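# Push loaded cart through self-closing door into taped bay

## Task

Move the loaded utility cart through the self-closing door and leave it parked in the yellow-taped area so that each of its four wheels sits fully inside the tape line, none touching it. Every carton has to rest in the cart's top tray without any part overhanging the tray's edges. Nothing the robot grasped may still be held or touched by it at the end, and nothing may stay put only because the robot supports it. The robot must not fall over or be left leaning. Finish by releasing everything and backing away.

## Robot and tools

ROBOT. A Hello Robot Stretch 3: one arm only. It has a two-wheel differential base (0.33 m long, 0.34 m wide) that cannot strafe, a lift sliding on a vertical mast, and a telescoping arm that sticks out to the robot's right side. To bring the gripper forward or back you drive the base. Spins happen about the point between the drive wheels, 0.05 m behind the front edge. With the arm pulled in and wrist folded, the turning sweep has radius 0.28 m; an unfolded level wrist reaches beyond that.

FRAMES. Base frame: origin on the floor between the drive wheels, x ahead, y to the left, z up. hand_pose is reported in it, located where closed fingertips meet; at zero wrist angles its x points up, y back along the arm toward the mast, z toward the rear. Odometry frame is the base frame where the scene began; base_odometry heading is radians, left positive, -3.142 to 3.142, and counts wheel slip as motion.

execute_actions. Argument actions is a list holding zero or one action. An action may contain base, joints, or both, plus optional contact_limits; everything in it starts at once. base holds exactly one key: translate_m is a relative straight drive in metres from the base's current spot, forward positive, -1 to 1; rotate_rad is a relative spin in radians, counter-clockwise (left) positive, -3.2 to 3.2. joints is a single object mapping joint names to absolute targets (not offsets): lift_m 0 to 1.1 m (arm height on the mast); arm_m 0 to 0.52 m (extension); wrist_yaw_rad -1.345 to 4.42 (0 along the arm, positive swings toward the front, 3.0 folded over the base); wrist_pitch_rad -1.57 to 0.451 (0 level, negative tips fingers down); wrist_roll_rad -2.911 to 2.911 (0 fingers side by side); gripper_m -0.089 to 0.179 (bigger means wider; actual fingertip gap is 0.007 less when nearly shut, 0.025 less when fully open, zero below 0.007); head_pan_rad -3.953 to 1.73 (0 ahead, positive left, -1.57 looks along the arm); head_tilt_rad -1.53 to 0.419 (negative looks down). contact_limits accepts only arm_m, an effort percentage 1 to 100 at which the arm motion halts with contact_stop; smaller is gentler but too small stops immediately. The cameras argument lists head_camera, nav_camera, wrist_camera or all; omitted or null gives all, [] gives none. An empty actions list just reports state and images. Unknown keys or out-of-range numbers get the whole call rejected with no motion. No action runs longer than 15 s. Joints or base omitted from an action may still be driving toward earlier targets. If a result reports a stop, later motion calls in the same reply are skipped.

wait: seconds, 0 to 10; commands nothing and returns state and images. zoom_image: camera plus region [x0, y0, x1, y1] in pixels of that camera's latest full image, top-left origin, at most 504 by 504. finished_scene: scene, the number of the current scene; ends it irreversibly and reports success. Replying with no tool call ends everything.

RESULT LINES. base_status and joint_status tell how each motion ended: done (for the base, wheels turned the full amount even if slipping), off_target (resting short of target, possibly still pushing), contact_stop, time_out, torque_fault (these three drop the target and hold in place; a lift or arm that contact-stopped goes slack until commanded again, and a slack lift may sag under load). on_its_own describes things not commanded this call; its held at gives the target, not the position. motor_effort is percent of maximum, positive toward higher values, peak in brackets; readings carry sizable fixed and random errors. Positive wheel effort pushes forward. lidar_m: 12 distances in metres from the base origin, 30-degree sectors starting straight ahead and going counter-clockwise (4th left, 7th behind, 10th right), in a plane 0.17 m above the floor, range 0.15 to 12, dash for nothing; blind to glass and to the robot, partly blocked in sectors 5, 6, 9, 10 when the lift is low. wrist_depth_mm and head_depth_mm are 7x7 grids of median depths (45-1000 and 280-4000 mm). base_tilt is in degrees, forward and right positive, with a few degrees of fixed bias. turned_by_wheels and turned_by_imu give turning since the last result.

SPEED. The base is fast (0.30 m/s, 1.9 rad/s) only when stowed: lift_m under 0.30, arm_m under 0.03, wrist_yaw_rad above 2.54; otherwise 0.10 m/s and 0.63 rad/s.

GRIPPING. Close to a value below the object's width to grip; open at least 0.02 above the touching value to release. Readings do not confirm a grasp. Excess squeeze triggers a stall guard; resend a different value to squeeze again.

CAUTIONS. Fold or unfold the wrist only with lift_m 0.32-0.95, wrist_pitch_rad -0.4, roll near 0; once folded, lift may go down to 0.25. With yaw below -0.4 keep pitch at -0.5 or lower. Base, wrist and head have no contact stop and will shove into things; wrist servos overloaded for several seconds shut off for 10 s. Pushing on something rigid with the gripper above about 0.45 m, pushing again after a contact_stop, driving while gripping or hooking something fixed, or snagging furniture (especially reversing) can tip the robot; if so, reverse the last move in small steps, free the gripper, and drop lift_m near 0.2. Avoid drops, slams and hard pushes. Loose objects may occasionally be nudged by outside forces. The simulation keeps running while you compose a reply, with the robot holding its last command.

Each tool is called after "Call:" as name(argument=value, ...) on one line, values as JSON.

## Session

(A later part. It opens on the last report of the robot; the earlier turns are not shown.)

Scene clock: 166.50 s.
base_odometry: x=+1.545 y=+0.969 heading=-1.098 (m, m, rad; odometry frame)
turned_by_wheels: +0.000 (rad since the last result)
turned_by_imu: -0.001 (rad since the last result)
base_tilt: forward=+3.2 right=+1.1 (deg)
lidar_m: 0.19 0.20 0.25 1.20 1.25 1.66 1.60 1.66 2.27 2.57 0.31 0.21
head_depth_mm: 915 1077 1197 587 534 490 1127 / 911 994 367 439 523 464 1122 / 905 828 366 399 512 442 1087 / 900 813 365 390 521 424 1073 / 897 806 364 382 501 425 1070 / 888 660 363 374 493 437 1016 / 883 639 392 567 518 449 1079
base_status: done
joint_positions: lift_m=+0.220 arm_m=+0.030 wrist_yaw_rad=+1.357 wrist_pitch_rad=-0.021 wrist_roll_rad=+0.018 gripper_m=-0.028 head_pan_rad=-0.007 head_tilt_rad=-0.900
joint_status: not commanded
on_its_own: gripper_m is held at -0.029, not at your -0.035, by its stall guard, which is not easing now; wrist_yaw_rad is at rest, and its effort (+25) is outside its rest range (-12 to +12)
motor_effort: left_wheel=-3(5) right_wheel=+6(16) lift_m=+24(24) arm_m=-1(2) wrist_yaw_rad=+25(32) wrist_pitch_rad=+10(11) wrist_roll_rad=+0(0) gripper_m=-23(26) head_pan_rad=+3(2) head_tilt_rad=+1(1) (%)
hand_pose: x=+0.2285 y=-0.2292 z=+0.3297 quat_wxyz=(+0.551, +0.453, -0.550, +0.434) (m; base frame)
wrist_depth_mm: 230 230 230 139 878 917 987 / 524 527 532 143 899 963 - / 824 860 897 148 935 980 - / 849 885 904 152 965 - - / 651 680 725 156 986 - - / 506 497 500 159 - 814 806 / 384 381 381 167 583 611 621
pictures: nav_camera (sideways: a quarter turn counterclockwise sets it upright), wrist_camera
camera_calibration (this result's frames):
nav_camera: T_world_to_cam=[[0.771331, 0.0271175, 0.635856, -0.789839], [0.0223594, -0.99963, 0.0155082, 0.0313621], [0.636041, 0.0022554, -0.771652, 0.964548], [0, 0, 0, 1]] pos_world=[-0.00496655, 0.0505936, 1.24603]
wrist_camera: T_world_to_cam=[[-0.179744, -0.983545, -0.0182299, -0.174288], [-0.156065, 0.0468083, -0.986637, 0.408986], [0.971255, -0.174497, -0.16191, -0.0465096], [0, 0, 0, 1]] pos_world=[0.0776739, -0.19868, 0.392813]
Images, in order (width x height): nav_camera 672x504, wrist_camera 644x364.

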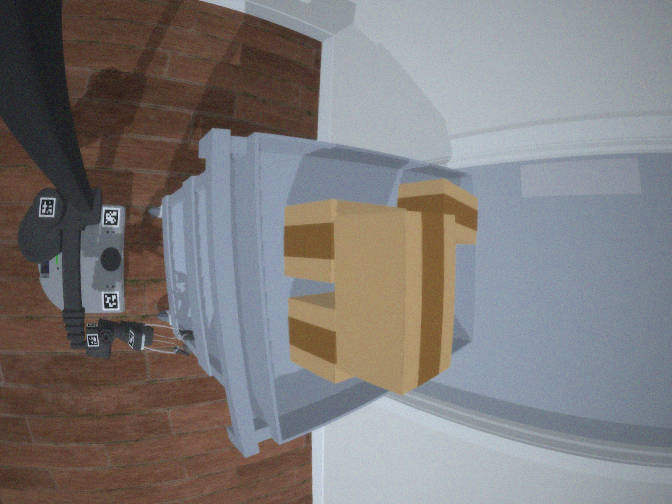

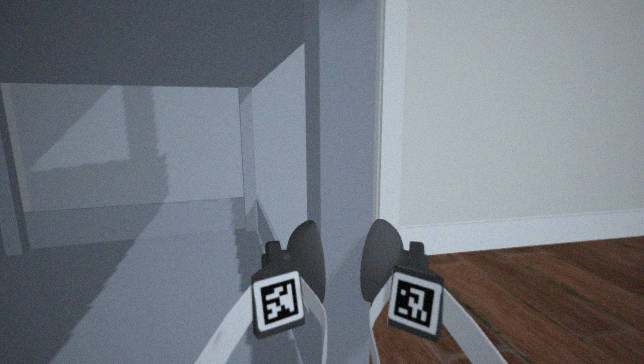

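Call:
execute_actions(actions=[{"base":{"translate_m":-0.2},"joints":{"wrist_yaw_rad":1.5,"arm_m":0.08}}], cameras=[])

Call:
execute_actions(actions=[{"base":{"translate_m":-0.15},"joints":{"arm_m":0.16}}], cameras=["nav_camera","wrist_camera"])

Scene clock: 179.47 s.
base_odometry: x=+1.454 y=+1.147 heading=-1.098 (m, m, rad; odometry frame)
turned_by_wheels: +0.000 (rad since the last result)
turned_by_imu: -0.001 (rad since the last result)
base_tilt: forward=+3.2 right=+1.0 (deg)
lidar_m: 0.24 0.25 1.25 1.20 1.24 1.46 1.41 1.46 1.98 2.57 0.32 0.24
head_depth_mm: 1102 1196 686 598 535 710 1121 / 1102 828 378 463 525 706 1120 / 1095 830 381 453 528 718 1104 / 1088 811 384 458 530 724 1102 / 1084 644 383 459 529 731 1102 / 1074 641 382 466 529 738 1096 / 1066 1169 662 594 527 725 1114
base_status: done
joint_positions: lift_m=+0.220 arm_m=+0.080 wrist_yaw_rad=+1.549 wrist_pitch_rad=-0.021 wrist_roll_rad=+0.018 gripper_m=-0.028 head_pan_rad=-0.007 head_tilt_rad=-0.900
joint_status: wrist_yaw_rad off_target (ended at +1.549, target +1.500); the others done
on_its_own: wrist_yaw_rad is held at +1.546, not at your +1.500, by its stall guard, which is not easing now; gripper_m is held at -0.029, not at your -0.035, by its stall guard, which is not easing now
motor_effort: left_wheel=+0(9) right_wheel=-4(20) lift_m=+24(23) arm_m=+3(5) wrist_yaw_rad=-3(53) wrist_pitch_rad=+10(10) wrist_roll_rad=+0(0) gripper_m=-23(26) head_pan_rad=+3(2) head_tilt_rad=+1(0) (%)
hand_pose: x=+0.2343 y=-0.2303 z=+0.3297 quat_wxyz=(+0.506, +0.504, -0.504, +0.485) (m; base frame)
wrist_depth_mm: 228 229 230 136 - - 999 / - 521 528 141 - - - / - - - 145 - - - / - - - 150 - - - / - 670 730 153 - - - / 482 504 500 157 873 821 813 / 385 383 363 165 592 620 619
pictures: none
No camera images: the call's "cameras" was empty. Leave "cameras" out to get every camera's image.

Scene clock: 182.07 s.
base_odometry: x=+1.385 y=+1.281 heading=-1.098 (m, m, rad; odometry frame)
turned_by_wheels: +0.000 (rad since the last result)
turned_by_imu: -0.001 (rad since the last result)
base_tilt: forward=+3.2 right=+1.1 (deg)
lidar_m: 0.22 0.23 1.25 1.20 1.24 1.30 1.26 1.30 1.78 2.57 0.32 0.23
head_depth_mm: 1220 810 378 445 519 720 1122 / 1240 828 378 444 523 704 1106 / 1233 825 376 443 523 510 1099 / 1230 666 375 442 520 502 1100 / 1220 644 665 571 528 496 1079 / 1210 831 688 591 527 488 1109 / 1185 1353 1582 1592 1344 1178 1110
base_status: done
joint_positions: lift_m=+0.220 arm_m=+0.160 wrist_yaw_rad=+1.530 wrist_pitch_rad=-0.020 wrist_roll_rad=+0.018 gripper_m=-0.028 head_pan_rad=-0.007 head_tilt_rad=-0.900
joint_status: all done
on_its_own: wrist_yaw_rad is held at +1.546, not at your +1.500, by its stall guard, which is not easing now; gripper_m is held at -0.029, not at your -0.035, by its stall guard, which is not easing now; wrist_yaw_rad is at rest, and its effort (+18) is outside its rest range (-12 to +12)
motor_effort: left_wheel=-1(7) right_wheel=-4(20) lift_m=+23(24) arm_m=+1(11) wrist_yaw_rad=+18(70) wrist_pitch_rad=+10(10) wrist_roll_rad=+0(0) gripper_m=-22(27) head_pan_rad=+2(2) head_tilt_rad=+0(0) (%)
hand_pose: x=+0.2341 y=-0.3154 z=+0.3298 quat_wxyz=(+0.511, +0.499, -0.509, +0.480) (m; base frame)
wrist_depth_mm: 227 228 229 138 - - - / 517 521 531 142 - - - / - - - 147 - - - / - - - 151 - - - / 628 707 726 155 - - - / 499 502 499 159 - 804 797 / 386 381 370 166 588 615 611
pictures: nav_camera (sideways: a quarter turn counterclockwise sets it upright), wrist_camera
camera_calibration (this result's frames):
nav_camera: T_world_to_cam=[[0.771331, 0.0271203, 0.635856, -0.789838], [0.022363, -0.99963, 0.0155082, 0.0313621], [0.636041, 0.00225767, -0.771652, 0.964548], [0, 0, 0, 1]] pos_world=[-0.00496675, 0.0505935, 1.24603]
wrist_camera: T_world_to_cam=[[-0.00831605, -0.9998, -0.018211, -0.303318], [-0.161304, 0.0193144, -0.986716, 0.4066], [0.98687, -0.00526806, -0.161433, -0.0174199], [0, 0, 0, 1]] pos_world=[0.0802551, -0.311202, 0.392863]
Images, in order (width x height): nav_camera 672x504, wrist_camera 644x364.

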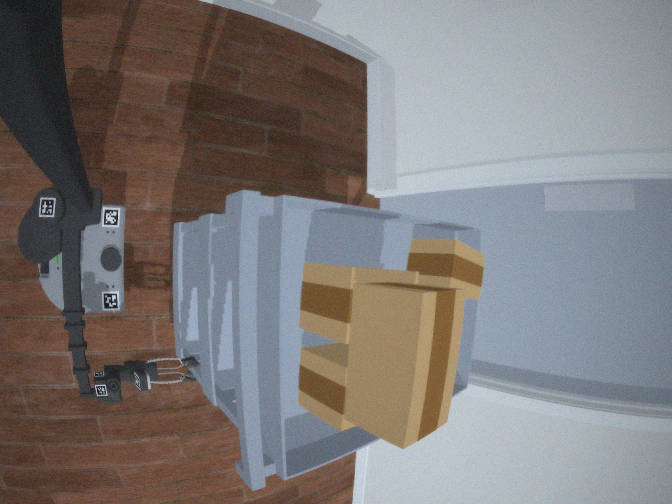

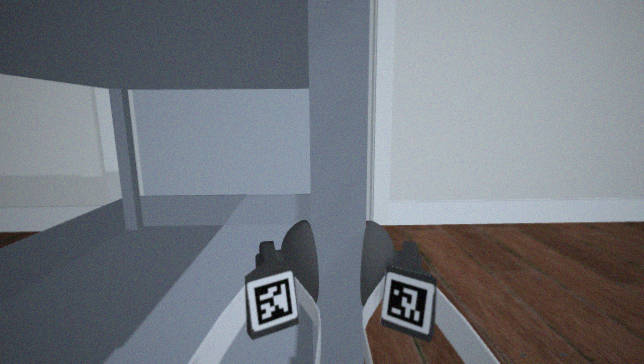

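Call:
execute_actions(actions=[{"joints":{"gripper_m":0.179}}], cameras=[])

Call:
execute_actions(actions=[{"base":{"translate_m":-0.06}}], cameras=[])

Call:
execute_actions(actions=[{"joints":{"arm_m":0,"lift_m":0.395,"wrist_yaw_rad":1.57}}], cameras=[])

Call:
execute_actions(actions=[{"base":{"translate_m":0.35}}], cameras=["nav_camera","wrist_camera"])

Scene clock: 189.13 s.
base_odometry: x=+1.385 y=+1.281 heading=-1.098 (m, m, rad; odometry frame)
turned_by_wheels: +0.000 (rad since the last result)
turned_by_imu: -0.001 (rad since the last result)
base_tilt: forward=+3.2 right=+1.1 (deg)
lidar_m: 0.23 0.23 1.25 1.20 1.25 1.31 1.25 1.30 1.77 2.57 0.32 0.23
head_depth_mm: 1225 810 378 446 520 788 1125 / 1244 828 377 444 523 705 1102 / 1235 824 376 444 523 512 1101 / 1228 668 375 442 521 504 1097 / 1222 645 664 571 529 496 1085 / 1213 830 689 592 528 488 1111 / 1187 1354 1595 1595 1342 1183 1115
base_status: not commanded
joint_positions: lift_m=+0.220 arm_m=+0.160 wrist_yaw_rad=+1.544 wrist_pitch_rad=-0.020 wrist_roll_rad=+0.018 gripper_m=+0.179 head_pan_rad=-0.007 head_tilt_rad=-0.900
joint_status: all done
on_its_own: wrist_yaw_rad is held at +1.546, not at your +1.500, by its stall guard, which is not easing now
motor_effort: left_wheel=-2(2) right_wheel=-1(4) lift_m=+23(23) arm_m=+1(2) wrist_yaw_rad=+2(18) wrist_pitch_rad=+10(10) wrist_roll_rad=+0(0) gripper_m=+0(89) head_pan_rad=+2(2) head_tilt_rad=+0(0) (%)
hand_pose: x=+0.2343 y=-0.3117 z=+0.3298 quat_wxyz=(+0.507, +0.503, -0.506, +0.484) (m; base frame)
wrist_depth_mm: 228 229 229 139 - - - / - 519 526 143 - - - / - - - 147 - - - / - - - 152 - - - / 610 683 737 156 - - - / 502 503 496 161 809 811 - / - 373 377 167 619 616 -
pictures: none
No camera images: the call's "cameras" was empty. Leave "cameras" out to get every camera's image.

Scene clock: 191.00 s.
base_odometry: x=+1.358 y=+1.334 heading=-1.098 (m, m, rad; odometry frame)
turned_by_wheels: +0.000 (rad since the last result)
turned_by_imu: +0.000 (rad since the last result)
base_tilt: forward=+3.3 right=+1.0 (deg)
lidar_m: 0.28 0.30 1.25 1.20 1.24 1.24 1.20 1.24 1.69 2.57 0.40 0.29
head_depth_mm: 1255 444 432 543 483 1190 1136 / 1279 442 430 541 482 1030 1115 / 1265 441 429 573 482 1023 1118 / 1254 439 429 533 487 1002 1111 / 1249 682 674 581 504 952 1118 / 1269 858 689 592 488 1220 1111 / 1239 1405 1661 1575 1361 1235 1113
base_status: done
joint_positions: lift_m=+0.220 arm_m=+0.160 wrist_yaw_rad=+1.545 wrist_pitch_rad=-0.020 wrist_roll_rad=+0.018 gripper_m=+0.179 head_pan_rad=-0.007 head_tilt_rad=-0.900
joint_status: not commanded
on_its_own: wrist_yaw_rad is held at +1.546, not at your +1.500, by its stall guard, which is not easing now
motor_effort: left_wheel=-1(6) right_wheel=+1(3) lift_m=+24(24) arm_m=+0(2) wrist_yaw_rad=+2(3) wrist_pitch_rad=+10(10) wrist_roll_rad=+0(0) gripper_m=+0(1) head_pan_rad=+2(4) head_tilt_rad=+0(0) (%)
hand_pose: x=+0.2343 y=-0.3116 z=+0.3298 quat_wxyz=(+0.507, +0.503, -0.506, +0.484) (m; base frame)
wrist_depth_mm: 228 228 229 195 - - - / - 520 532 201 - - - / - - - - - - - / - - - 849 - - - / 611 693 734 611 - - - / 502 503 501 444 820 813 - / - 375 380 349 618 615 -
pictures: none
No camera images: the call's "cameras" was empty. Leave "cameras" out to get every camera's image.

Scene clock: 193.43 s.
base_odometry: x=+1.358 y=+1.334 heading=-1.098 (m, m, rad; odometry frame)
turned_by_wheels: +0.000 (rad since the last result)
turned_by_imu: +0.000 (rad since the last result)
base_tilt: forward=+3.2 right=+1.0 (deg)
lidar_m: 0.29 0.30 1.25 1.20 1.25 1.25 1.20 1.25 1.69 2.57 0.40 0.30
head_depth_mm: 1263 443 432 542 483 950 1125 / 1278 442 431 541 483 1038 1133 / 1263 441 430 574 481 1022 1127 / 1255 439 429 534 486 996 1115 / 1251 684 675 580 504 952 1121 / 1270 853 689 592 487 1213 1114 / 1244 1410 1657 1584 1358 1234 1114
base_status: not commanded
joint_positions: lift_m=+0.395 arm_m=+0.000 wrist_yaw_rad=+1.570 wrist_pitch_rad=-0.019 wrist_roll_rad=+0.018 gripper_m=+0.179 head_pan_rad=-0.007 head_tilt_rad=-0.900
joint_status: all done
motor_effort: left_wheel=-2(1) right_wheel=+1(0) lift_m=+44(46) arm_m=-4(4) wrist_yaw_rad=+0(3) wrist_pitch_rad=+9(10) wrist_roll_rad=+0(0) gripper_m=+0(1) head_pan_rad=+3(3) head_tilt_rad=+0(1) (%)
hand_pose: x=+0.2344 y=-0.1455 z=+0.5043 quat_wxyz=(+0.501, +0.509, -0.499, +0.490) (m; base frame)
wrist_depth_mm: - - - - - - 206 / - - - - - - 206 / - - 832 831 819 - 205 / 209 209 207 206 205 203 202 / 216 214 213 213 210 209 208 / 222 221 220 219 217 216 - / - 861 669 667 660 909 -
pictures: none
No camera images: the call's "cameras" was empty. Leave "cameras" out to get every camera's image.

Scene clock: 198.03 s.
base_odometry: x=+1.517 y=+1.023 heading=-1.098 (m, m, rad; odometry frame)
turned_by_wheels: +0.000 (rad since the last result)
turned_by_imu: -0.010 (rad since the last result)
base_tilt: forward=+3.2 right=+1.0 (deg)
lidar_m: 0.24 0.24 1.26 1.20 1.24 1.61 1.54 1.60 2.16 2.57 0.36 0.25
head_depth_mm: 978 778 391 479 526 779 1125 / 971 836 388 475 509 800 1133 / 969 827 385 461 531 757 1113 / 957 686 385 460 531 726 1101 / 953 648 661 490 530 708 1085 / 946 747 690 596 527 475 1111 / 942 1096 1252 1464 1337 1195 1109
base_status: done
joint_positions: lift_m=+0.395 arm_m=+0.000 wrist_yaw_rad=+1.565 wrist_pitch_rad=-0.022 wrist_roll_rad=+0.018 gripper_m=+0.179 head_pan_rad=-0.007 head_tilt_rad=-0.900
joint_status: not commanded
motor_effort: left_wheel=-1(12) right_wheel=+3(25) lift_m=+43(44) arm_m=-2(4) wrist_yaw_rad=+6(33) wrist_pitch_rad=+11(12) wrist_roll_rad=+0(0) gripper_m=+1(1) head_pan_rad=+2(2) head_tilt_rad=+1(0) (%)
hand_pose: x=+0.2343 y=-0.1467 z=+0.5037 quat_wxyz=(+0.503, +0.508, -0.500, +0.488) (m; base frame)
wrist_depth_mm: 876 936 938 929 933 853 865 / 899 940 975 964 976 907 897 / 909 903 769 781 775 898 255 / 161 162 164 166 168 170 171 / 164 165 168 170 173 174 177 / 168 172 173 175 179 180 - / - 534 601 595 581 850 -
pictures: nav_camera (sideways: a quarter turn counterclockwise sets it upright), wrist_camera
camera_calibration (this result's frames):
nav_camera: T_world_to_cam=[[0.771287, 0.0274426, 0.635896, -0.78989], [0.0227796, -0.99962, 0.0155097, 0.0313576], [0.63608, 0.00252299, -0.771619, 0.964505], [0, 0, 0, 1]] pos_world=[-0.00498497, 0.0505889, 1.24603]
wrist_camera: T_world_to_cam=[[0.0266001, -0.999479, -0.0182641, -0.139525], [-0.163488, 0.0136749, -0.986451, 0.574497], [0.986187, 0.0292257, -0.163039, 0.0174052], [0, 0, 0, 1]] pos_world=[0.0804698, -0.147817, 0.567002]
Images, in order (width x height): nav_camera 672x504, wrist_camera 644x364.

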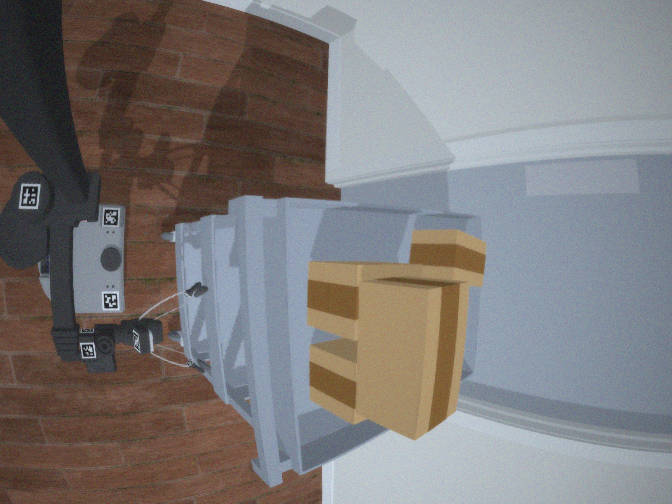

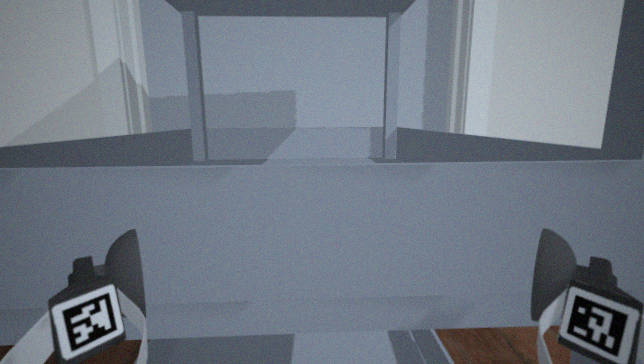

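Much better.

Call:
execute_actions(actions=[{"base":{"translate_m":0.17},"joints":{"wrist_yaw_rad":1.52,"head_tilt_rad":-0.7}}], cameras=["wrist_camera"])

Call:
execute_actions(actions=[{"base":{"translate_m":0.2}}], cameras=["nav_camera","wrist_camera"])

Scene clock: 204.07 s.
base_odometry: x=+1.595 y=+0.871 heading=-1.098 (m, m, rad; odometry frame)
turned_by_wheels: +0.000 (rad since the last result)
turned_by_imu: -0.001 (rad since the last result)
base_tilt: forward=+3.2 right=+1.1 (deg)
lidar_m: 0.24 0.25 1.15 1.21 1.25 1.69 1.71 1.77 2.40 2.57 0.35 0.25
head_depth_mm: 762 866 884 401 463 517 495 / 757 859 909 400 462 517 487 / 751 852 902 400 461 512 476 / 749 843 747 407 463 513 400 / 742 836 717 717 592 515 463 / 739 832 921 784 592 505 424 / 735 828 949 1113 1272 1340 1125
base_status: done
joint_positions: lift_m=+0.395 arm_m=+0.000 wrist_yaw_rad=+1.519 wrist_pitch_rad=-0.022 wrist_roll_rad=+0.018 gripper_m=+0.179 head_pan_rad=-0.007 head_tilt_rad=-0.705
joint_status: all done
motor_effort: left_wheel=-1(5) right_wheel=+3(13) lift_m=+43(43) arm_m=-1(2) wrist_yaw_rad=+1(33) wrist_pitch_rad=+11(11) wrist_roll_rad=+0(0) gripper_m=+1(2) head_pan_rad=+2(2) head_tilt_rad=+3(26) (%)
hand_pose: x=+0.2339 y=-0.1583 z=+0.5037 quat_wxyz=(+0.514, +0.497, -0.512, +0.477) (m; base frame)
wrist_depth_mm: 682 772 766 784 791 715 728 / 693 785 796 796 817 737 754 / 714 795 774 786 765 747 254 / 160 162 163 165 167 169 171 / 164 165 167 169 171 173 175 / 168 171 173 175 176 178 - / - 176 595 595 582 816 -
pictures: wrist_camera
camera_calibration (this result's frames):
wrist_camera: T_world_to_cam=[[-0.019055, -0.999652, -0.018264, -0.140527], [-0.162692, 0.0211239, -0.986451, 0.575595], [0.986493, -0.0158254, -0.163038, 0.0108778], [0, 0, 0, 1]] pos_world=[0.080236, -0.152464, 0.567003]
Images, in order (width x height): wrist_camera 644x364.

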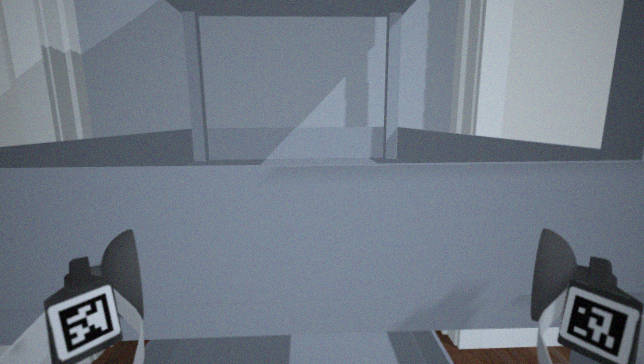

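Scene clock: 207.00 s.
base_odometry: x=+1.686 y=+0.693 heading=-1.098 (m, m, rad; odometry frame)
turned_by_wheels: +0.000 (rad since the last result)
turned_by_imu: -0.367 (rad since the last result)
base_tilt: forward=+3.2 right=+1.1 (deg)
lidar_m: 0.19 0.19 0.21 1.14 1.22 1.34 1.87 1.85 2.02 2.57 1.72 0.23
head_depth_mm: 702 820 969 1182 568 518 612 / 707 782 895 1022 595 519 432 / 736 828 940 389 440 507 409 / 714 807 874 387 405 491 430 / 696 785 868 387 379 490 459 / 679 763 843 386 357 430 450 / 665 741 810 386 344 409 449
base_status: translate_m off_target (by the wheels' count: +0.1999 of +0.2000)
joint_positions: lift_m=+0.395 arm_m=+0.000 wrist_yaw_rad=+1.872 wrist_pitch_rad=-0.028 wrist_roll_rad=+0.020 gripper_m=+0.179 head_pan_rad=-0.007 head_tilt_rad=-0.704
joint_status: not commanded
on_its_own: wrist_yaw_rad is at rest, and its effort (-100) is outside its rest range (-12 to +12)
motor_effort: left_wheel=+11(16) right_wheel=+15(19) lift_m=+41(42) arm_m=+1(2) wrist_yaw_rad=-100(100) wrist_pitch_rad=+14(14) wrist_roll_rad=-1(2) gripper_m=-2(5) head_pan_rad=+2(2) head_tilt_rad=+3(4) (%)
hand_pose: x=+0.2226 y=-0.0690 z=+0.5022 quat_wxyz=(+0.423, +0.581, -0.415, +0.558) (m; base frame)
wrist_depth_mm: 659 799 758 749 723 639 641 / 676 817 802 777 741 658 658 / 636 830 771 781 746 653 238 / 158 157 158 157 157 157 156 / 162 161 161 162 162 162 161 / - 168 167 167 167 167 - / - 173 173 172 173 749 -
pictures: nav_camera (sideways: a quarter turn counterclockwise sets it upright), wrist_camera
camera_calibration (this result's frames):
nav_camera: T_world_to_cam=[[0.632637, 0.028366, 0.773929, -0.968928], [0.0191976, -0.999596, 0.0209445, 0.0242994], [0.77421, 0.00160729, -0.632926, 0.78328], [0, 0, 0, 1]] pos_world=[0.00609011, 0.0505153, 1.24513]
wrist_camera: T_world_to_cam=[[0.327655, -0.944561, -0.0211421, -0.123446], [-0.166605, -0.0357371, -0.985376, 0.566747], [0.929992, 0.326386, -0.169078, 0.0624586], [0, 0, 0, 1]] pos_world=[0.0767844, -0.116734, 0.56641]
Images, in order (width x height): nav_camera 672x504, wrist_camera 644x364.

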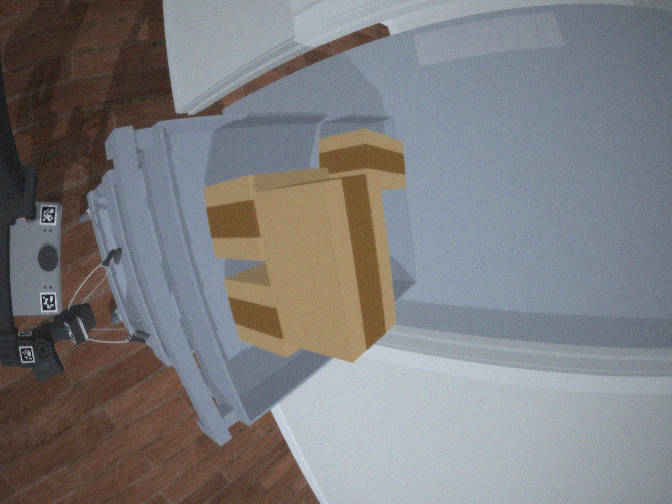

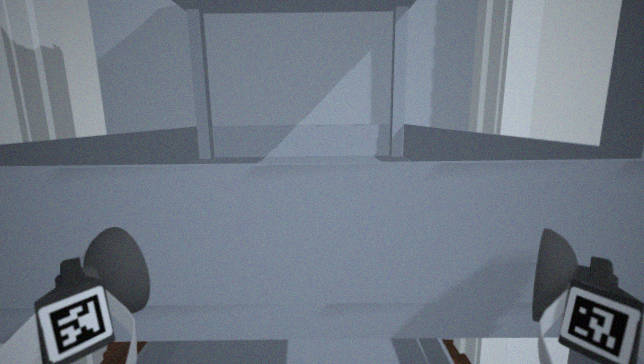

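Call:
execute_actions(actions=[{"base":{"translate_m":-0.15},"joints":{"wrist_yaw_rad":1.87}}], cameras=["nav_camera"])

Scene clock: 211.13 s.
base_odometry: x=+1.617 y=+0.827 heading=-1.098 (m, m, rad; odometry frame)
turned_by_wheels: +0.000 (rad since the last result)
turned_by_imu: -0.003 (rad since the last result)
base_tilt: forward=+3.1 right=+1.0 (deg)
lidar_m: 0.32 0.32 0.88 1.18 1.17 1.27 1.72 1.71 1.87 2.63 2.09 0.39
head_depth_mm: 866 1006 1184 1414 568 1352 1175 / 825 932 1108 697 559 813 1151 / 859 970 1039 582 564 818 1075 / 838 943 492 521 587 801 1010 / 808 906 492 496 579 510 784 / 780 872 491 472 555 476 769 / 753 840 715 529 578 470 720
base_status: done
joint_positions: lift_m=+0.395 arm_m=+0.000 wrist_yaw_rad=+1.872 wrist_pitch_rad=-0.020 wrist_roll_rad=+0.022 gripper_m=+0.179 head_pan_rad=-0.007 head_tilt_rad=-0.704
joint_status: all done
motor_effort: left_wheel=+0(4) right_wheel=-1(15) lift_m=+41(41) arm_m=+1(1) wrist_yaw_rad=-2(23) wrist_pitch_rad=+10(14) wrist_roll_rad=-2(2) gripper_m=-1(1) head_pan_rad=+2(3) head_tilt_rad=+3(4) (%)
hand_pose: x=+0.2229 y=-0.0691 z=+0.5041 quat_wxyz=(+0.421, +0.580, -0.418, +0.559) (m; base frame)
wrist_depth_mm: 287 856 857 798 852 779 782 / 302 876 893 870 889 790 800 / 301 802 900 913 872 426 828 / 296 291 291 291 291 290 860 / 813 300 300 301 299 300 900 / 841 999 876 863 856 885 - / 836 867 663 656 642 671 -
pictures: nav_camera (sideways: a quarter turn counterclockwise sets it upright)
camera_calibration (this result's frames):
nav_camera: T_world_to_cam=[[0.63263, 0.0283658, 0.773935, -0.968936], [0.019197, -0.999596, 0.0209447, 0.0242991], [0.774216, 0.00160694, -0.632919, 0.78327], [0, 0, 0, 1]] pos_world=[0.00609067, 0.0505153, 1.24513]
Images, in order (width x height): nav_camera 672x504.

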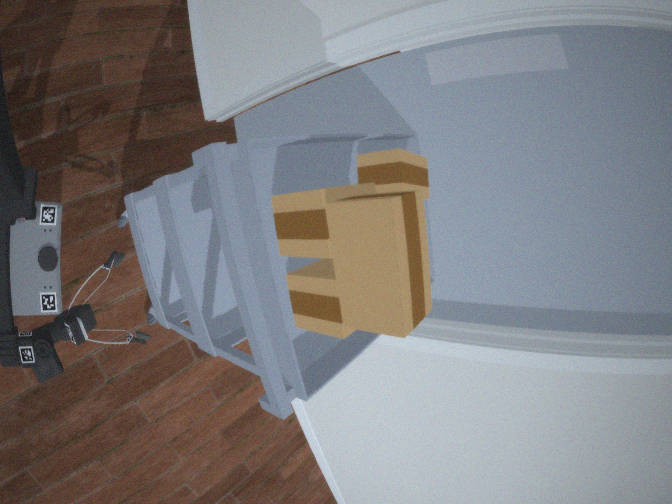

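Call:
execute_actions(actions=[{"base":{"rotate_rad":0.38},"joints":{"wrist_yaw_rad":1.57,"arm_m":0.18,"lift_m":0.2,"gripper_m":0.15,"head_tilt_rad":-0.9}}], cameras=["nav_camera","wrist_camera"])

Scene clock: 222.93 s.
base_odometry: x=+1.617 y=+0.827 heading=-0.718 (m, m, rad; odometry frame)
turned_by_wheels: +0.380 (rad since the last result)
turned_by_imu: +0.380 (rad since the last result)
base_tilt: forward=+3.2 right=+1.0 (deg)
lidar_m: 0.32 0.34 1.16 1.17 1.21 1.66 1.71 1.77 2.42 2.61 0.43 0.33
head_depth_mm: 824 452 469 561 546 1056 1130 / 823 451 471 590 525 1084 1122 / 822 449 473 564 526 1102 1120 / 793 697 519 586 528 1099 1120 / 827 797 702 612 530 1095 1117 / 831 968 1133 624 1325 1239 1115 / 826 969 1111 1270 1404 1235 1114
base_status: done
joint_positions: lift_m=+0.200 arm_m=+0.180 wrist_yaw_rad=+1.570 wrist_pitch_rad=-0.019 wrist_roll_rad=+0.022 gripper_m=+0.150 head_pan_rad=-0.007 head_tilt_rad=-0.889
joint_status: all done
motor_effort: left_wheel=-2(6) right_wheel=+1(5) lift_m=+23(40) arm_m=+3(1) wrist_yaw_rad=+0(4) wrist_pitch_rad=+10(10) wrist_roll_rad=-2(2) gripper_m=+0(89) head_pan_rad=+2(2) head_tilt_rad=-7(30) (%)
hand_pose: x=+0.2344 y=-0.3249 z=+0.3100 quat_wxyz=(+0.500, +0.510, -0.500, +0.489) (m; base frame)
wrist_depth_mm: 299 299 301 274 702 691 694 / 751 692 693 562 772 715 715 / 788 883 849 839 788 751 730 / 790 907 879 872 809 764 748 / 551 625 680 605 813 791 780 / 450 - 460 431 769 767 759 / 269 263 255 248 554 587 601
pictures: nav_camera (sideways: a quarter turn counterclockwise sets it upright), wrist_camera
camera_calibration (this result's frames):
nav_camera: T_world_to_cam=[[0.764206, 0.0274941, 0.644385, -0.800908], [0.0226121, -0.999619, 0.0158342, 0.030936], [0.644575, 0.00247033, -0.764537, 0.955244], [0, 0, 0, 1]] pos_world=[-0.00436688, 0.0505847, 1.24592]
wrist_camera: T_world_to_cam=[[0.0321986, -0.999221, -0.0228148, -0.321049], [-0.161313, 0.017332, -0.986751, 0.38666], [0.986378, 0.0354524, -0.16063, -0.00780235], [0, 0, 0, 1]] pos_world=[0.0804069, -0.327224, 0.372959]
Images, in order (width x height): nav_camera 672x504, wrist_camera 644x364.

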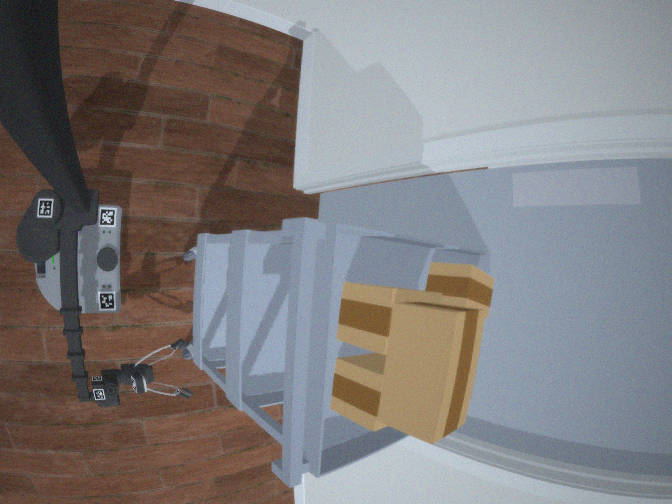

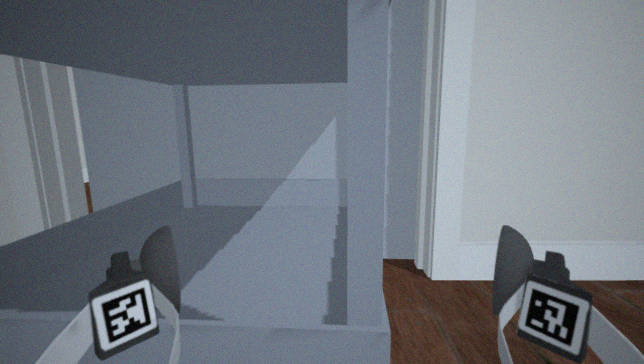

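Call:
execute_actions(actions=[{"base":{"translate_m":0.1},"joints":{"arm_m":0.203}}], cameras=[])

Call:
execute_actions(actions=[{"joints":{"gripper_m":-0.03}}], cameras=["wrist_camera"])

Call:
execute_actions(actions=[{"base":{"translate_m":-0.45},"joints":{"arm_m":0.25}}], cameras=["nav_camera"])

Call:
execute_actions(actions=[{"base":{"translate_m":0.3}}], cameras=["nav_camera","wrist_camera"])

Scene clock: 229.93 s.
base_odometry: x=+1.693 y=+0.761 heading=-0.719 (m, m, rad; odometry frame)
turned_by_wheels: +0.000 (rad since the last result)
turned_by_imu: -0.001 (rad since the last result)
base_tilt: forward=+3.1 right=+1.0 (deg)
lidar_m: 0.22 0.24 1.02 1.17 1.21 1.65 1.81 1.88 2.57 2.60 0.30 0.23
head_depth_mm: 732 825 374 426 518 474 1090 / 730 827 374 429 527 477 1093 / 733 702 377 432 518 478 1087 / 733 658 654 474 525 481 1091 / 734 801 685 612 532 482 1099 / 734 860 1009 1173 531 442 1115 / 736 863 1010 1177 1345 1237 1115
base_status: done
joint_positions: lift_m=+0.200 arm_m=+0.203 wrist_yaw_rad=+1.570 wrist_pitch_rad=-0.019 wrist_roll_rad=+0.022 gripper_m=+0.150 head_pan_rad=-0.007 head_tilt_rad=-0.889
joint_status: all done
motor_effort: left_wheel=-2(3) right_wheel=+0(5) lift_m=+23(22) arm_m=+4(3) wrist_yaw_rad=+0(0) wrist_pitch_rad=+9(10) wrist_roll_rad=-2(2) gripper_m=+0(1) head_pan_rad=+3(3) head_tilt_rad=-7(7) (%)
hand_pose: x=+0.2344 y=-0.3479 z=+0.3100 quat_wxyz=(+0.500, +0.510, -0.500, +0.489) (m; base frame)
wrist_depth_mm: 299 300 302 118 681 600 596 / 770 688 697 121 702 623 618 / 786 782 767 125 720 639 638 / 810 790 779 128 747 654 649 / 567 635 677 132 763 668 676 / 459 - 464 136 729 682 674 / 363 338 350 141 583 585 612
pictures: none
No camera images: the call's "cameras" was empty. Leave "cameras" out to get every camera's image.

Scene clock: 232.23 s.
base_odometry: x=+1.693 y=+0.761 heading=-0.718 (m, m, rad; odometry frame)
turned_by_wheels: +0.000 (rad since the last result)
turned_by_imu: +0.000 (rad since the last result)
base_tilt: forward=+3.2 right=+1.1 (deg)
lidar_m: 0.22 0.23 1.02 1.17 1.21 1.66 1.81 1.87 2.56 2.61 0.30 0.23
head_depth_mm: 731 824 374 420 517 465 1094 / 729 822 373 423 526 467 1092 / 731 795 372 427 515 469 1089 / 729 659 650 473 522 472 1088 / 730 796 683 610 533 474 1097 / 732 855 1004 1168 530 442 1111 / 731 856 1002 1164 1346 1241 1116
base_status: not commanded
joint_positions: lift_m=+0.200 arm_m=+0.203 wrist_yaw_rad=+1.568 wrist_pitch_rad=-0.019 wrist_roll_rad=+0.022 gripper_m=-0.029 head_pan_rad=-0.007 head_tilt_rad=-0.889
joint_status: all done
motor_effort: left_wheel=+0(2) right_wheel=-4(8) lift_m=+23(23) arm_m=+3(4) wrist_yaw_rad=+3(3) wrist_pitch_rad=+10(10) wrist_roll_rad=-2(2) gripper_m=-21(99) head_pan_rad=+2(2) head_tilt_rad=-7(7) (%)
hand_pose: x=+0.2344 y=-0.3486 z=+0.3100 quat_wxyz=(+0.500, +0.510, -0.501, +0.489) (m; base frame)
wrist_depth_mm: 300 300 303 114 684 603 602 / 763 684 696 117 697 626 612 / 779 768 763 121 714 633 633 / 810 782 777 125 738 661 652 / 566 639 680 128 718 665 675 / 465 465 458 131 680 671 678 / 358 352 333 137 559 584 577
pictures: wrist_camera
camera_calibration (this result's frames):
wrist_camera: T_world_to_cam=[[0.0297657, -0.999297, -0.0228143, -0.344116], [-0.161288, 0.0177236, -0.986748, 0.387186], [0.986458, 0.0330509, -0.160647, -0.00781555], [0, 0, 0, 1]] pos_world=[0.0804011, -0.350478, 0.372949]
Images, in order (width x height): wrist_camera 644x364.

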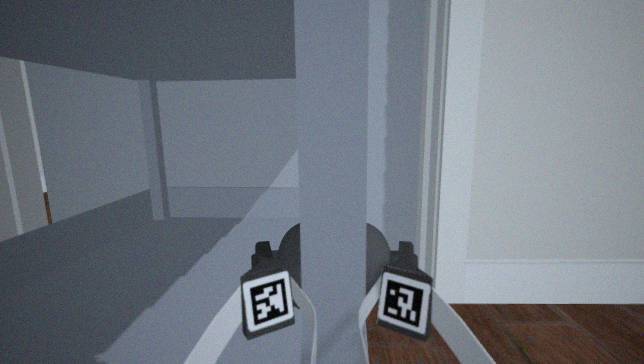

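Scene clock: 237.83 s.
base_odometry: x=+1.354 y=+1.057 heading=-0.718 (m, m, rad; odometry frame)
turned_by_wheels: +0.000 (rad since the last result)
turned_by_imu: -0.001 (rad since the last result)
base_tilt: forward=+3.3 right=+1.1 (deg)
lidar_m: 0.26 1.20 1.21 1.17 1.21 1.41 1.36 1.41 1.93 2.61 0.32 0.26
head_depth_mm: 1145 824 393 465 534 716 1093 / 1137 688 396 469 519 761 1091 / 1132 672 430 492 511 786 1104 / 1120 797 720 599 498 799 1101 / 1113 1306 1488 598 487 995 1115 / 1112 1300 1523 1607 1380 1244 1114 / 1084 1230 1439 1608 1395 1235 1111
base_status: done
joint_positions: lift_m=+0.200 arm_m=+0.250 wrist_yaw_rad=+1.669 wrist_pitch_rad=-0.019 wrist_roll_rad=+0.021 gripper_m=-0.023 head_pan_rad=-0.007 head_tilt_rad=-0.889
joint_status: all done
on_its_own: wrist_yaw_rad is held at +1.667, not at your +1.570, by its stall guard, which is not easing now; gripper_m is held at -0.024, not at your -0.030, by its stall guard, which is not easing now
motor_effort: left_wheel=+1(5) right_wheel=-5(23) lift_m=+24(24) arm_m=+5(11) wrist_yaw_rad=-3(41) wrist_pitch_rad=+10(10) wrist_roll_rad=-2(2) gripper_m=-23(25) head_pan_rad=+2(2) head_tilt_rad=-7(8) (%)
hand_pose: x=+0.2331 y=-0.3695 z=+0.3100 quat_wxyz=(+0.475, +0.534, -0.474, +0.514) (m; base frame)
wrist_depth_mm: 299 301 305 118 404 990 966 / - - 696 122 - - 978 / - - - 125 - - - / - - 858 129 - - - / - 587 703 132 973 - - / 441 465 461 136 818 769 760 / 358 352 333 141 535 579 586
pictures: nav_camera (sideways: a quarter turn counterclockwise sets it upright)
camera_calibration (this result's frames):
nav_camera: T_world_to_cam=[[0.76446, 0.0274923, 0.644085, -0.800519], [0.0226182, -0.999619, 0.0158227, 0.0309509], [0.644275, 0.0024722, -0.76479, 0.955575], [0, 0, 0, 1]] pos_world=[-0.00438887, 0.0505848, 1.24593]
Images, in order (width x height): nav_camera 672x504.

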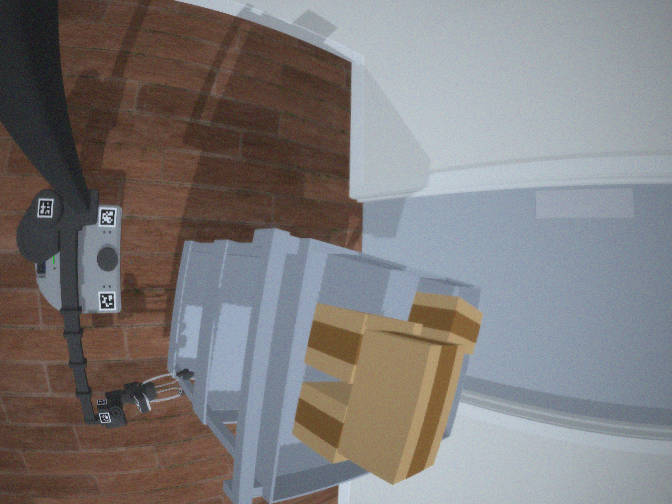

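Scene clock: 241.93 s.
base_odometry: x=+1.579 y=+0.860 heading=-0.718 (m, m, rad; odometry frame)
turned_by_wheels: +0.000 (rad since the last result)
turned_by_imu: -0.002 (rad since the last result)
base_tilt: forward=+3.2 right=+1.1 (deg)
lidar_m: - 0.95 1.21 1.17 1.21 1.66 1.66 1.73 2.35 2.61 0.22 0.15
head_depth_mm: 858 827 374 337 478 484 678 / 851 824 373 331 416 476 665 / 846 812 372 330 405 473 430 / 843 806 605 464 459 473 408 / 839 657 587 612 532 471 383 / 834 908 697 636 1330 1201 1114 / 828 964 1104 1316 1397 1239 1113
base_status: done
joint_positions: lift_m=+0.200 arm_m=+0.250 wrist_yaw_rad=+1.659 wrist_pitch_rad=-0.020 wrist_roll_rad=+0.021 gripper_m=-0.023 head_pan_rad=-0.007 head_tilt_rad=-0.889
joint_status: not commanded
on_its_own: wrist_yaw_rad is held at +1.667, not at your +1.570, by its stall guard, which is not easing now; gripper_m is held at -0.024, not at your -0.030, by its stall guard, which is not easing now
motor_effort: left_wheel=-5(6) right_wheel=+8(21) lift_m=+23(24) arm_m=+0(5) wrist_yaw_rad=+9(18) wrist_pitch_rad=+9(10) wrist_roll_rad=-2(2) gripper_m=-20(23) head_pan_rad=+3(2) head_tilt_rad=-7(7) (%)
hand_pose: x=+0.2334 y=-0.3726 z=+0.3099 quat_wxyz=(+0.478, +0.532, -0.477, +0.511) (m; base frame)
wrist_depth_mm: 301 301 304 111 789 711 706 / 841 690 893 114 799 729 718 / 869 931 891 118 829 760 727 / 896 939 918 121 831 784 759 / 588 677 663 125 816 797 776 / 467 462 464 128 760 756 759 / 352 353 340 134 557 583 584
pictures: nav_camera (sideways: a quarter turn counterclockwise sets it upright), wrist_camera
camera_calibration (this result's frames):
nav_camera: T_world_to_cam=[[0.764477, 0.0274924, 0.644065, -0.800493], [0.0226188, -0.999619, 0.0158219, 0.0309519], [0.644255, 0.00247251, -0.764807, 0.955598], [0, 0, 0, 1]] pos_world=[-0.00439035, 0.0505849, 1.24593]
wrist_camera: T_world_to_cam=[[0.120393, -0.99249, -0.0216515, -0.387044], [-0.162565, 0.00180522, -0.986696, 0.381667], [0.979325, 0.122311, -0.161127, 0.0290043], [0, 0, 0, 1]] pos_world=[0.0802387, -0.388374, 0.372883]
Images, in order (width x height): nav_camera 672x504, wrist_camera 644x364.

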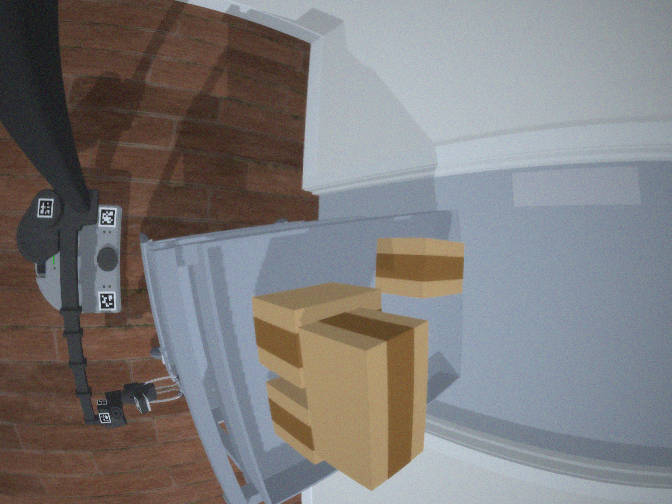

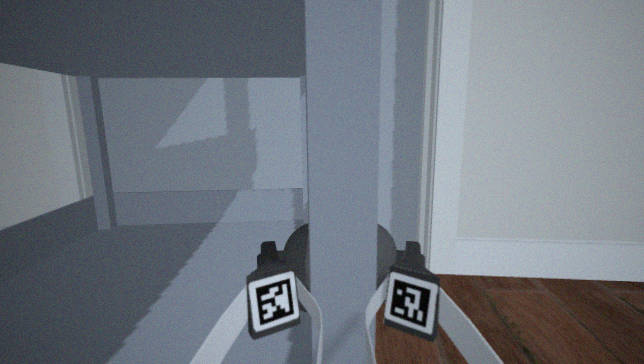

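Call:
execute_actions(actions=[{"base":{"translate_m":0.05},"joints":{"arm_m":0.13,"wrist_yaw_rad":1.62}}], cameras=[])

Call:
execute_actions(actions=[{"base":{"translate_m":0.05},"joints":{"arm_m":0.02,"wrist_yaw_rad":1.6,"gripper_m":-0.03}}], cameras=["nav_camera","wrist_camera"])

Call:
execute_actions(actions=[{"base":{"translate_m":0.1}}], cameras=["nav_camera","wrist_camera"])

Scene clock: 248.23 s.
base_odometry: x=+1.617 y=+0.827 heading=-0.718 (m, m, rad; odometry frame)
turned_by_wheels: +0.000 (rad since the last result)
turned_by_imu: -0.001 (rad since the last result)
base_tilt: forward=+3.2 right=+1.0 (deg)
lidar_m: 0.16 0.16 0.20 1.17 1.21 1.66 1.71 1.77 2.42 2.60 0.26 0.17
head_depth_mm: 811 947 589 360 518 469 1108 / 806 824 372 350 475 490 1073 / 800 824 372 340 480 489 956 / 795 813 371 337 452 481 738 / 791 803 370 334 418 472 725 / 788 655 379 335 431 471 446 / 782 763 640 609 530 470 406
base_status: done
joint_positions: lift_m=+0.200 arm_m=+0.130 wrist_yaw_rad=+1.607 wrist_pitch_rad=-0.021 wrist_roll_rad=+0.021 gripper_m=-0.023 head_pan_rad=-0.007 head_tilt_rad=-0.889
joint_status: all done
on_its_own: gripper_m is held at -0.024, not at your -0.030, by its stall guard, which is not easing now; wrist_yaw_rad is at rest, and its effort (+15) is outside its rest range (-12 to +12)
motor_effort: left_wheel=-2(12) right_wheel=-1(22) lift_m=+23(23) arm_m=-6(15) wrist_yaw_rad=+15(61) wrist_pitch_rad=+10(10) wrist_roll_rad=-1(2) gripper_m=-21(26) head_pan_rad=+2(2) head_tilt_rad=-7(7) (%)
hand_pose: x=+0.2342 y=-0.2662 z=+0.3097 quat_wxyz=(+0.491, +0.519, -0.490, +0.498) (m; base frame)
wrist_depth_mm: 301 303 305 110 765 682 684 / 746 834 818 114 800 697 688 / 766 850 842 117 817 717 722 / 802 873 847 121 835 739 744 / 590 675 671 124 863 765 755 / 465 464 461 127 798 757 753 / 353 351 341 133 561 587 588
pictures: none
No camera images: the call's "cameras" was empty. Leave "cameras" out to get every camera's image.

Scene clock: 250.40 s.
base_odometry: x=+1.655 y=+0.794 heading=-0.719 (m, m, rad; odometry frame)
turned_by_wheels: +0.000 (rad since the last result)
turned_by_imu: -0.001 (rad since the last result)
base_tilt: forward=+3.2 right=+1.0 (deg)
lidar_m: 0.17 0.18 0.22 1.17 1.21 1.65 1.76 1.83 2.49 2.61 1.09 0.19
head_depth_mm: 763 893 1082 1311 508 428 1122 / 758 888 1009 589 536 450 1106 / 752 820 703 578 506 462 1077 / 748 814 370 353 470 472 1005 / 745 810 369 345 488 480 968 / 741 796 368 337 452 479 736 / 737 651 368 335 425 469 734
base_status: done
joint_positions: lift_m=+0.200 arm_m=+0.021 wrist_yaw_rad=+1.565 wrist_pitch_rad=-0.021 wrist_roll_rad=+0.021 gripper_m=-0.029 head_pan_rad=-0.007 head_tilt_rad=-0.889
joint_status: wrist_yaw_rad off_target (ended at +1.565, target +1.600); the others done
on_its_own: wrist_yaw_rad is at rest, and its effort (+37) is outside its rest range (-12 to +12)
motor_effort: left_wheel=-4(8) right_wheel=+8(21) lift_m=+23(24) arm_m=-10(9) wrist_yaw_rad=+37(37) wrist_pitch_rad=+10(11) wrist_roll_rad=-2(2) gripper_m=-25(57) head_pan_rad=+3(2) head_tilt_rad=-6(7) (%)
hand_pose: x=+0.2343 y=-0.1669 z=+0.3096 quat_wxyz=(+0.502, +0.509, -0.501, +0.488) (m; base frame)
wrist_depth_mm: 303 303 307 111 726 716 651 / 670 768 759 114 743 721 672 / 689 760 779 117 766 735 692 / 717 768 798 121 786 735 708 / 600 670 671 123 820 752 728 / 465 464 459 126 676 739 727 / 355 349 345 132 563 584 581
pictures: nav_camera (sideways: a quarter turn counterclockwise sets it upright), wrist_camera
camera_calibration (this result's frames):
nav_camera: T_world_to_cam=[[0.764571, 0.0274915, 0.643953, -0.800347], [0.0226209, -0.999619, 0.0158176, 0.0309575], [0.644142, 0.00247305, -0.764902, 0.955721], [0, 0, 0, 1]] pos_world=[-0.00439856, 0.0505849, 1.24593]
wrist_camera: T_world_to_cam=[[0.0274171, -0.999396, -0.0213641, -0.162549], [-0.162845, 0.0166212, -0.986512, 0.383637], [0.986271, 0.0305264, -0.162291, -0.0137077], [0, 0, 0, 1]] pos_world=[0.0804493, -0.168409, 0.372765]
Images, in order (width x height): nav_camera 672x504, wrist_camera 644x364.

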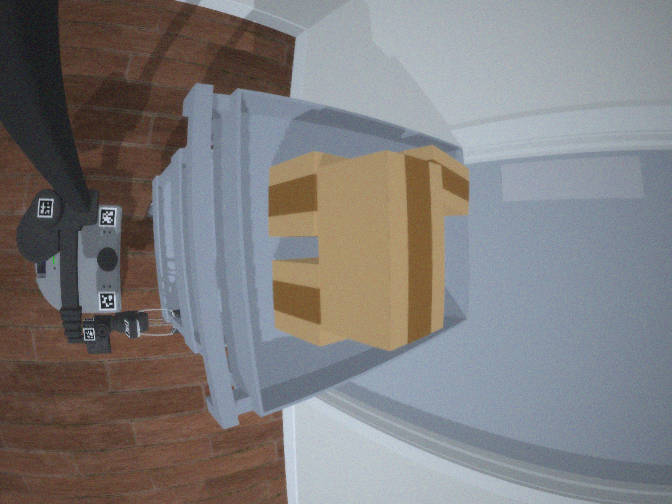

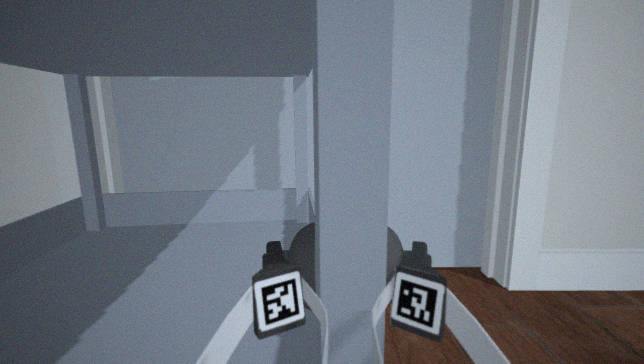

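Scene clock: 252.67 s.
base_odometry: x=+1.730 y=+0.728 heading=-0.719 (m, m, rad; odometry frame)
turned_by_wheels: +0.000 (rad since the last result)
turned_by_imu: -0.036 (rad since the last result)
base_tilt: forward=+3.2 right=+1.1 (deg)
lidar_m: - - 0.15 1.17 1.21 1.60 1.84 1.88 2.51 2.60 0.27 0.15
head_depth_mm: 704 827 1004 1228 508 490 1096 / 697 818 987 578 535 491 382 / 693 812 669 333 436 481 520 / 688 770 370 323 402 473 424 / 682 778 369 315 373 472 408 / 676 760 713 314 347 454 436 / 674 748 649 313 326 445 435
base_status: translate_m off_target (by the wheels' count: +0.0997 of +0.1000)
joint_positions: lift_m=+0.200 arm_m=+0.020 wrist_yaw_rad=+1.485 wrist_pitch_rad=-0.023 wrist_roll_rad=+0.021 gripper_m=-0.026 head_pan_rad=-0.006 head_tilt_rad=-0.892
joint_status: not commanded
on_its_own: wrist_yaw_rad is held at +1.538, not at your +1.600, by its stall guard, which is still easing; left_wheel is at rest, and its effort (+25) is outside its rest range (-18 to +18); right_wheel is at rest, and its effort (+25) is outside its rest range (-18 to +18)
motor_effort: left_wheel=+25(35) right_wheel=+25(33) lift_m=+23(24) arm_m=-7(8) wrist_yaw_rad=+57(78) wrist_pitch_rad=+11(13) wrist_roll_rad=-1(1) gripper_m=-27(28) head_pan_rad=+2(2) head_tilt_rad=-5(7) (%)
hand_pose: x=+0.2333 y=-0.1873 z=+0.3091 quat_wxyz=(+0.521, +0.489, -0.520, +0.467) (m; base frame)
wrist_depth_mm: 307 309 311 113 683 627 647 / 640 654 675 117 709 645 663 / 663 677 697 121 729 661 692 / 685 695 703 125 753 695 711 / 598 639 632 123 760 703 736 / 464 458 455 124 128 712 724 / 353 348 346 135 535 586 575
pictures: nav_camera (sideways: a quarter turn counterclockwise sets it upright), wrist_camera
camera_calibration (this result's frames):
nav_camera: T_world_to_cam=[[0.766525, 0.0279721, 0.641604, -0.797299], [0.023313, -0.999604, 0.0157278, 0.0310703], [0.641791, 0.002902, -0.766874, 0.958301], [0, 0, 0, 1]] pos_world=[-0.00460278, 0.0505792, 1.24596]
wrist_camera: T_world_to_cam=[[-0.0527772, -0.998377, -0.0213981, -0.163943], [-0.162803, 0.0297436, -0.98621, 0.385703], [0.985246, -0.0485658, -0.164108, -0.0261973], [0, 0, 0, 1]] pos_world=[0.0799519, -0.176421, 0.372577]
Images, in order (width x height): nav_camera 672x504, wrist_camera 644x364.

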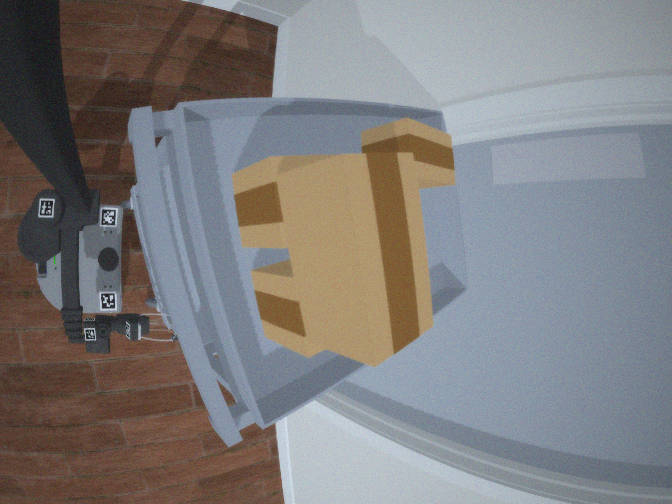

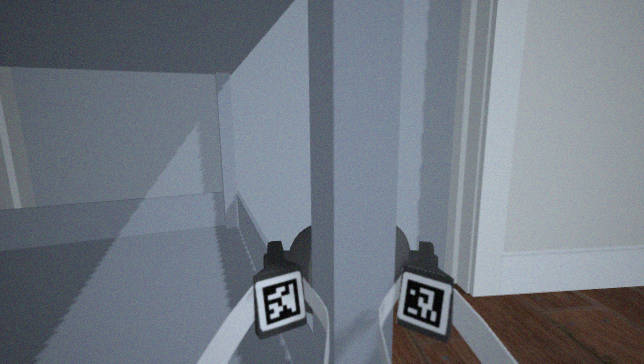

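Overshot into the jamb; back off.

Call:
execute_actions(actions=[{"base":{"translate_m":-0.17},"joints":{"wrist_yaw_rad":1.55}}], cameras=["nav_camera","wrist_camera"])

Scene clock: 257.00 s.
base_odometry: x=+1.602 y=+0.840 heading=-0.719 (m, m, rad; odometry frame)
turned_by_wheels: +0.000 (rad since the last result)
turned_by_imu: -0.001 (rad since the last result)
base_tilt: forward=+3.2 right=+1.0 (deg)
lidar_m: 0.18 0.19 0.25 1.17 1.20 1.59 1.67 1.72 2.28 2.61 1.27 0.19
head_depth_mm: 863 1014 1222 1445 1360 428 1125 / 855 1001 1148 587 526 434 1117 / 845 821 702 600 518 447 1073 / 838 820 369 365 488 438 1072 / 833 814 368 360 482 479 998 / 822 799 367 355 502 462 999 / 816 648 365 351 455 478 853
base_status: done
joint_positions: lift_m=+0.200 arm_m=+0.020 wrist_yaw_rad=+1.604 wrist_pitch_rad=-0.023 wrist_roll_rad=+0.020 gripper_m=-0.026 head_pan_rad=-0.006 head_tilt_rad=-0.892
joint_status: wrist_yaw_rad off_target (ended at +1.604, target +1.550)
on_its_own: wrist_yaw_rad is held at +1.601, not at your +1.550, by its stall guard, which is not easing now
motor_effort: left_wheel=-1(25) right_wheel=+1(13) lift_m=+24(23) arm_m=+1(5) wrist_yaw_rad=-3(48) wrist_pitch_rad=+11(11) wrist_roll_rad=-1(2) gripper_m=-22(27) head_pan_rad=+3(2) head_tilt_rad=-4(5) (%)
hand_pose: x=+0.2341 y=-0.1564 z=+0.3091 quat_wxyz=(+0.493, +0.519, -0.490, +0.497) (m; base frame)
wrist_depth_mm: 307 306 310 107 823 753 744 / 775 760 858 111 845 763 763 / 804 856 880 114 865 781 785 / 825 808 902 117 904 810 813 / 559 667 673 121 906 825 822 / 464 464 457 125 801 756 765 / 352 349 331 130 561 582 577
pictures: nav_camera (sideways: a quarter turn counterclockwise sets it upright), wrist_camera
camera_calibration (this result's frames):
nav_camera: T_world_to_cam=[[0.766526, 0.0279721, 0.641604, -0.797299], [0.023313, -0.999604, 0.0157278, 0.0310703], [0.64179, 0.00290196, -0.766875, 0.958301], [0, 0, 0, 1]] pos_world=[-0.0046028, 0.0505792, 1.24596]
wrist_camera: T_world_to_cam=[[0.0658515, -0.997609, -0.0209539, -0.160911], [-0.164986, 0.00982465, -0.986247, 0.382366], [0.984095, 0.068403, -0.163944, -0.00696985], [0, 0, 0, 1]] pos_world=[0.0805401, -0.163806, 0.372593]
Images, in order (width x height): nav_camera 672x504, wrist_camera 644x364.

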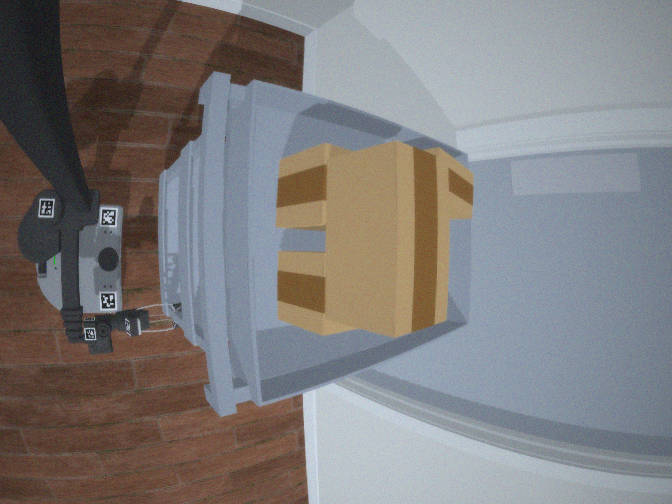

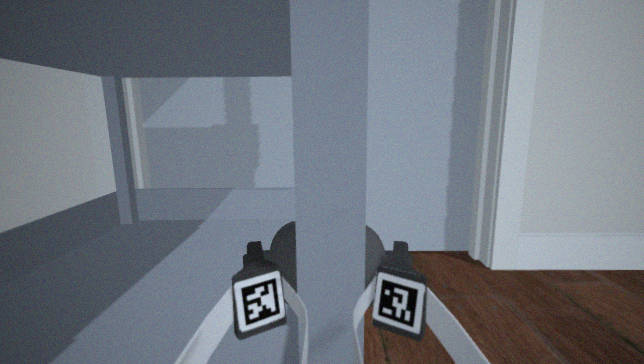

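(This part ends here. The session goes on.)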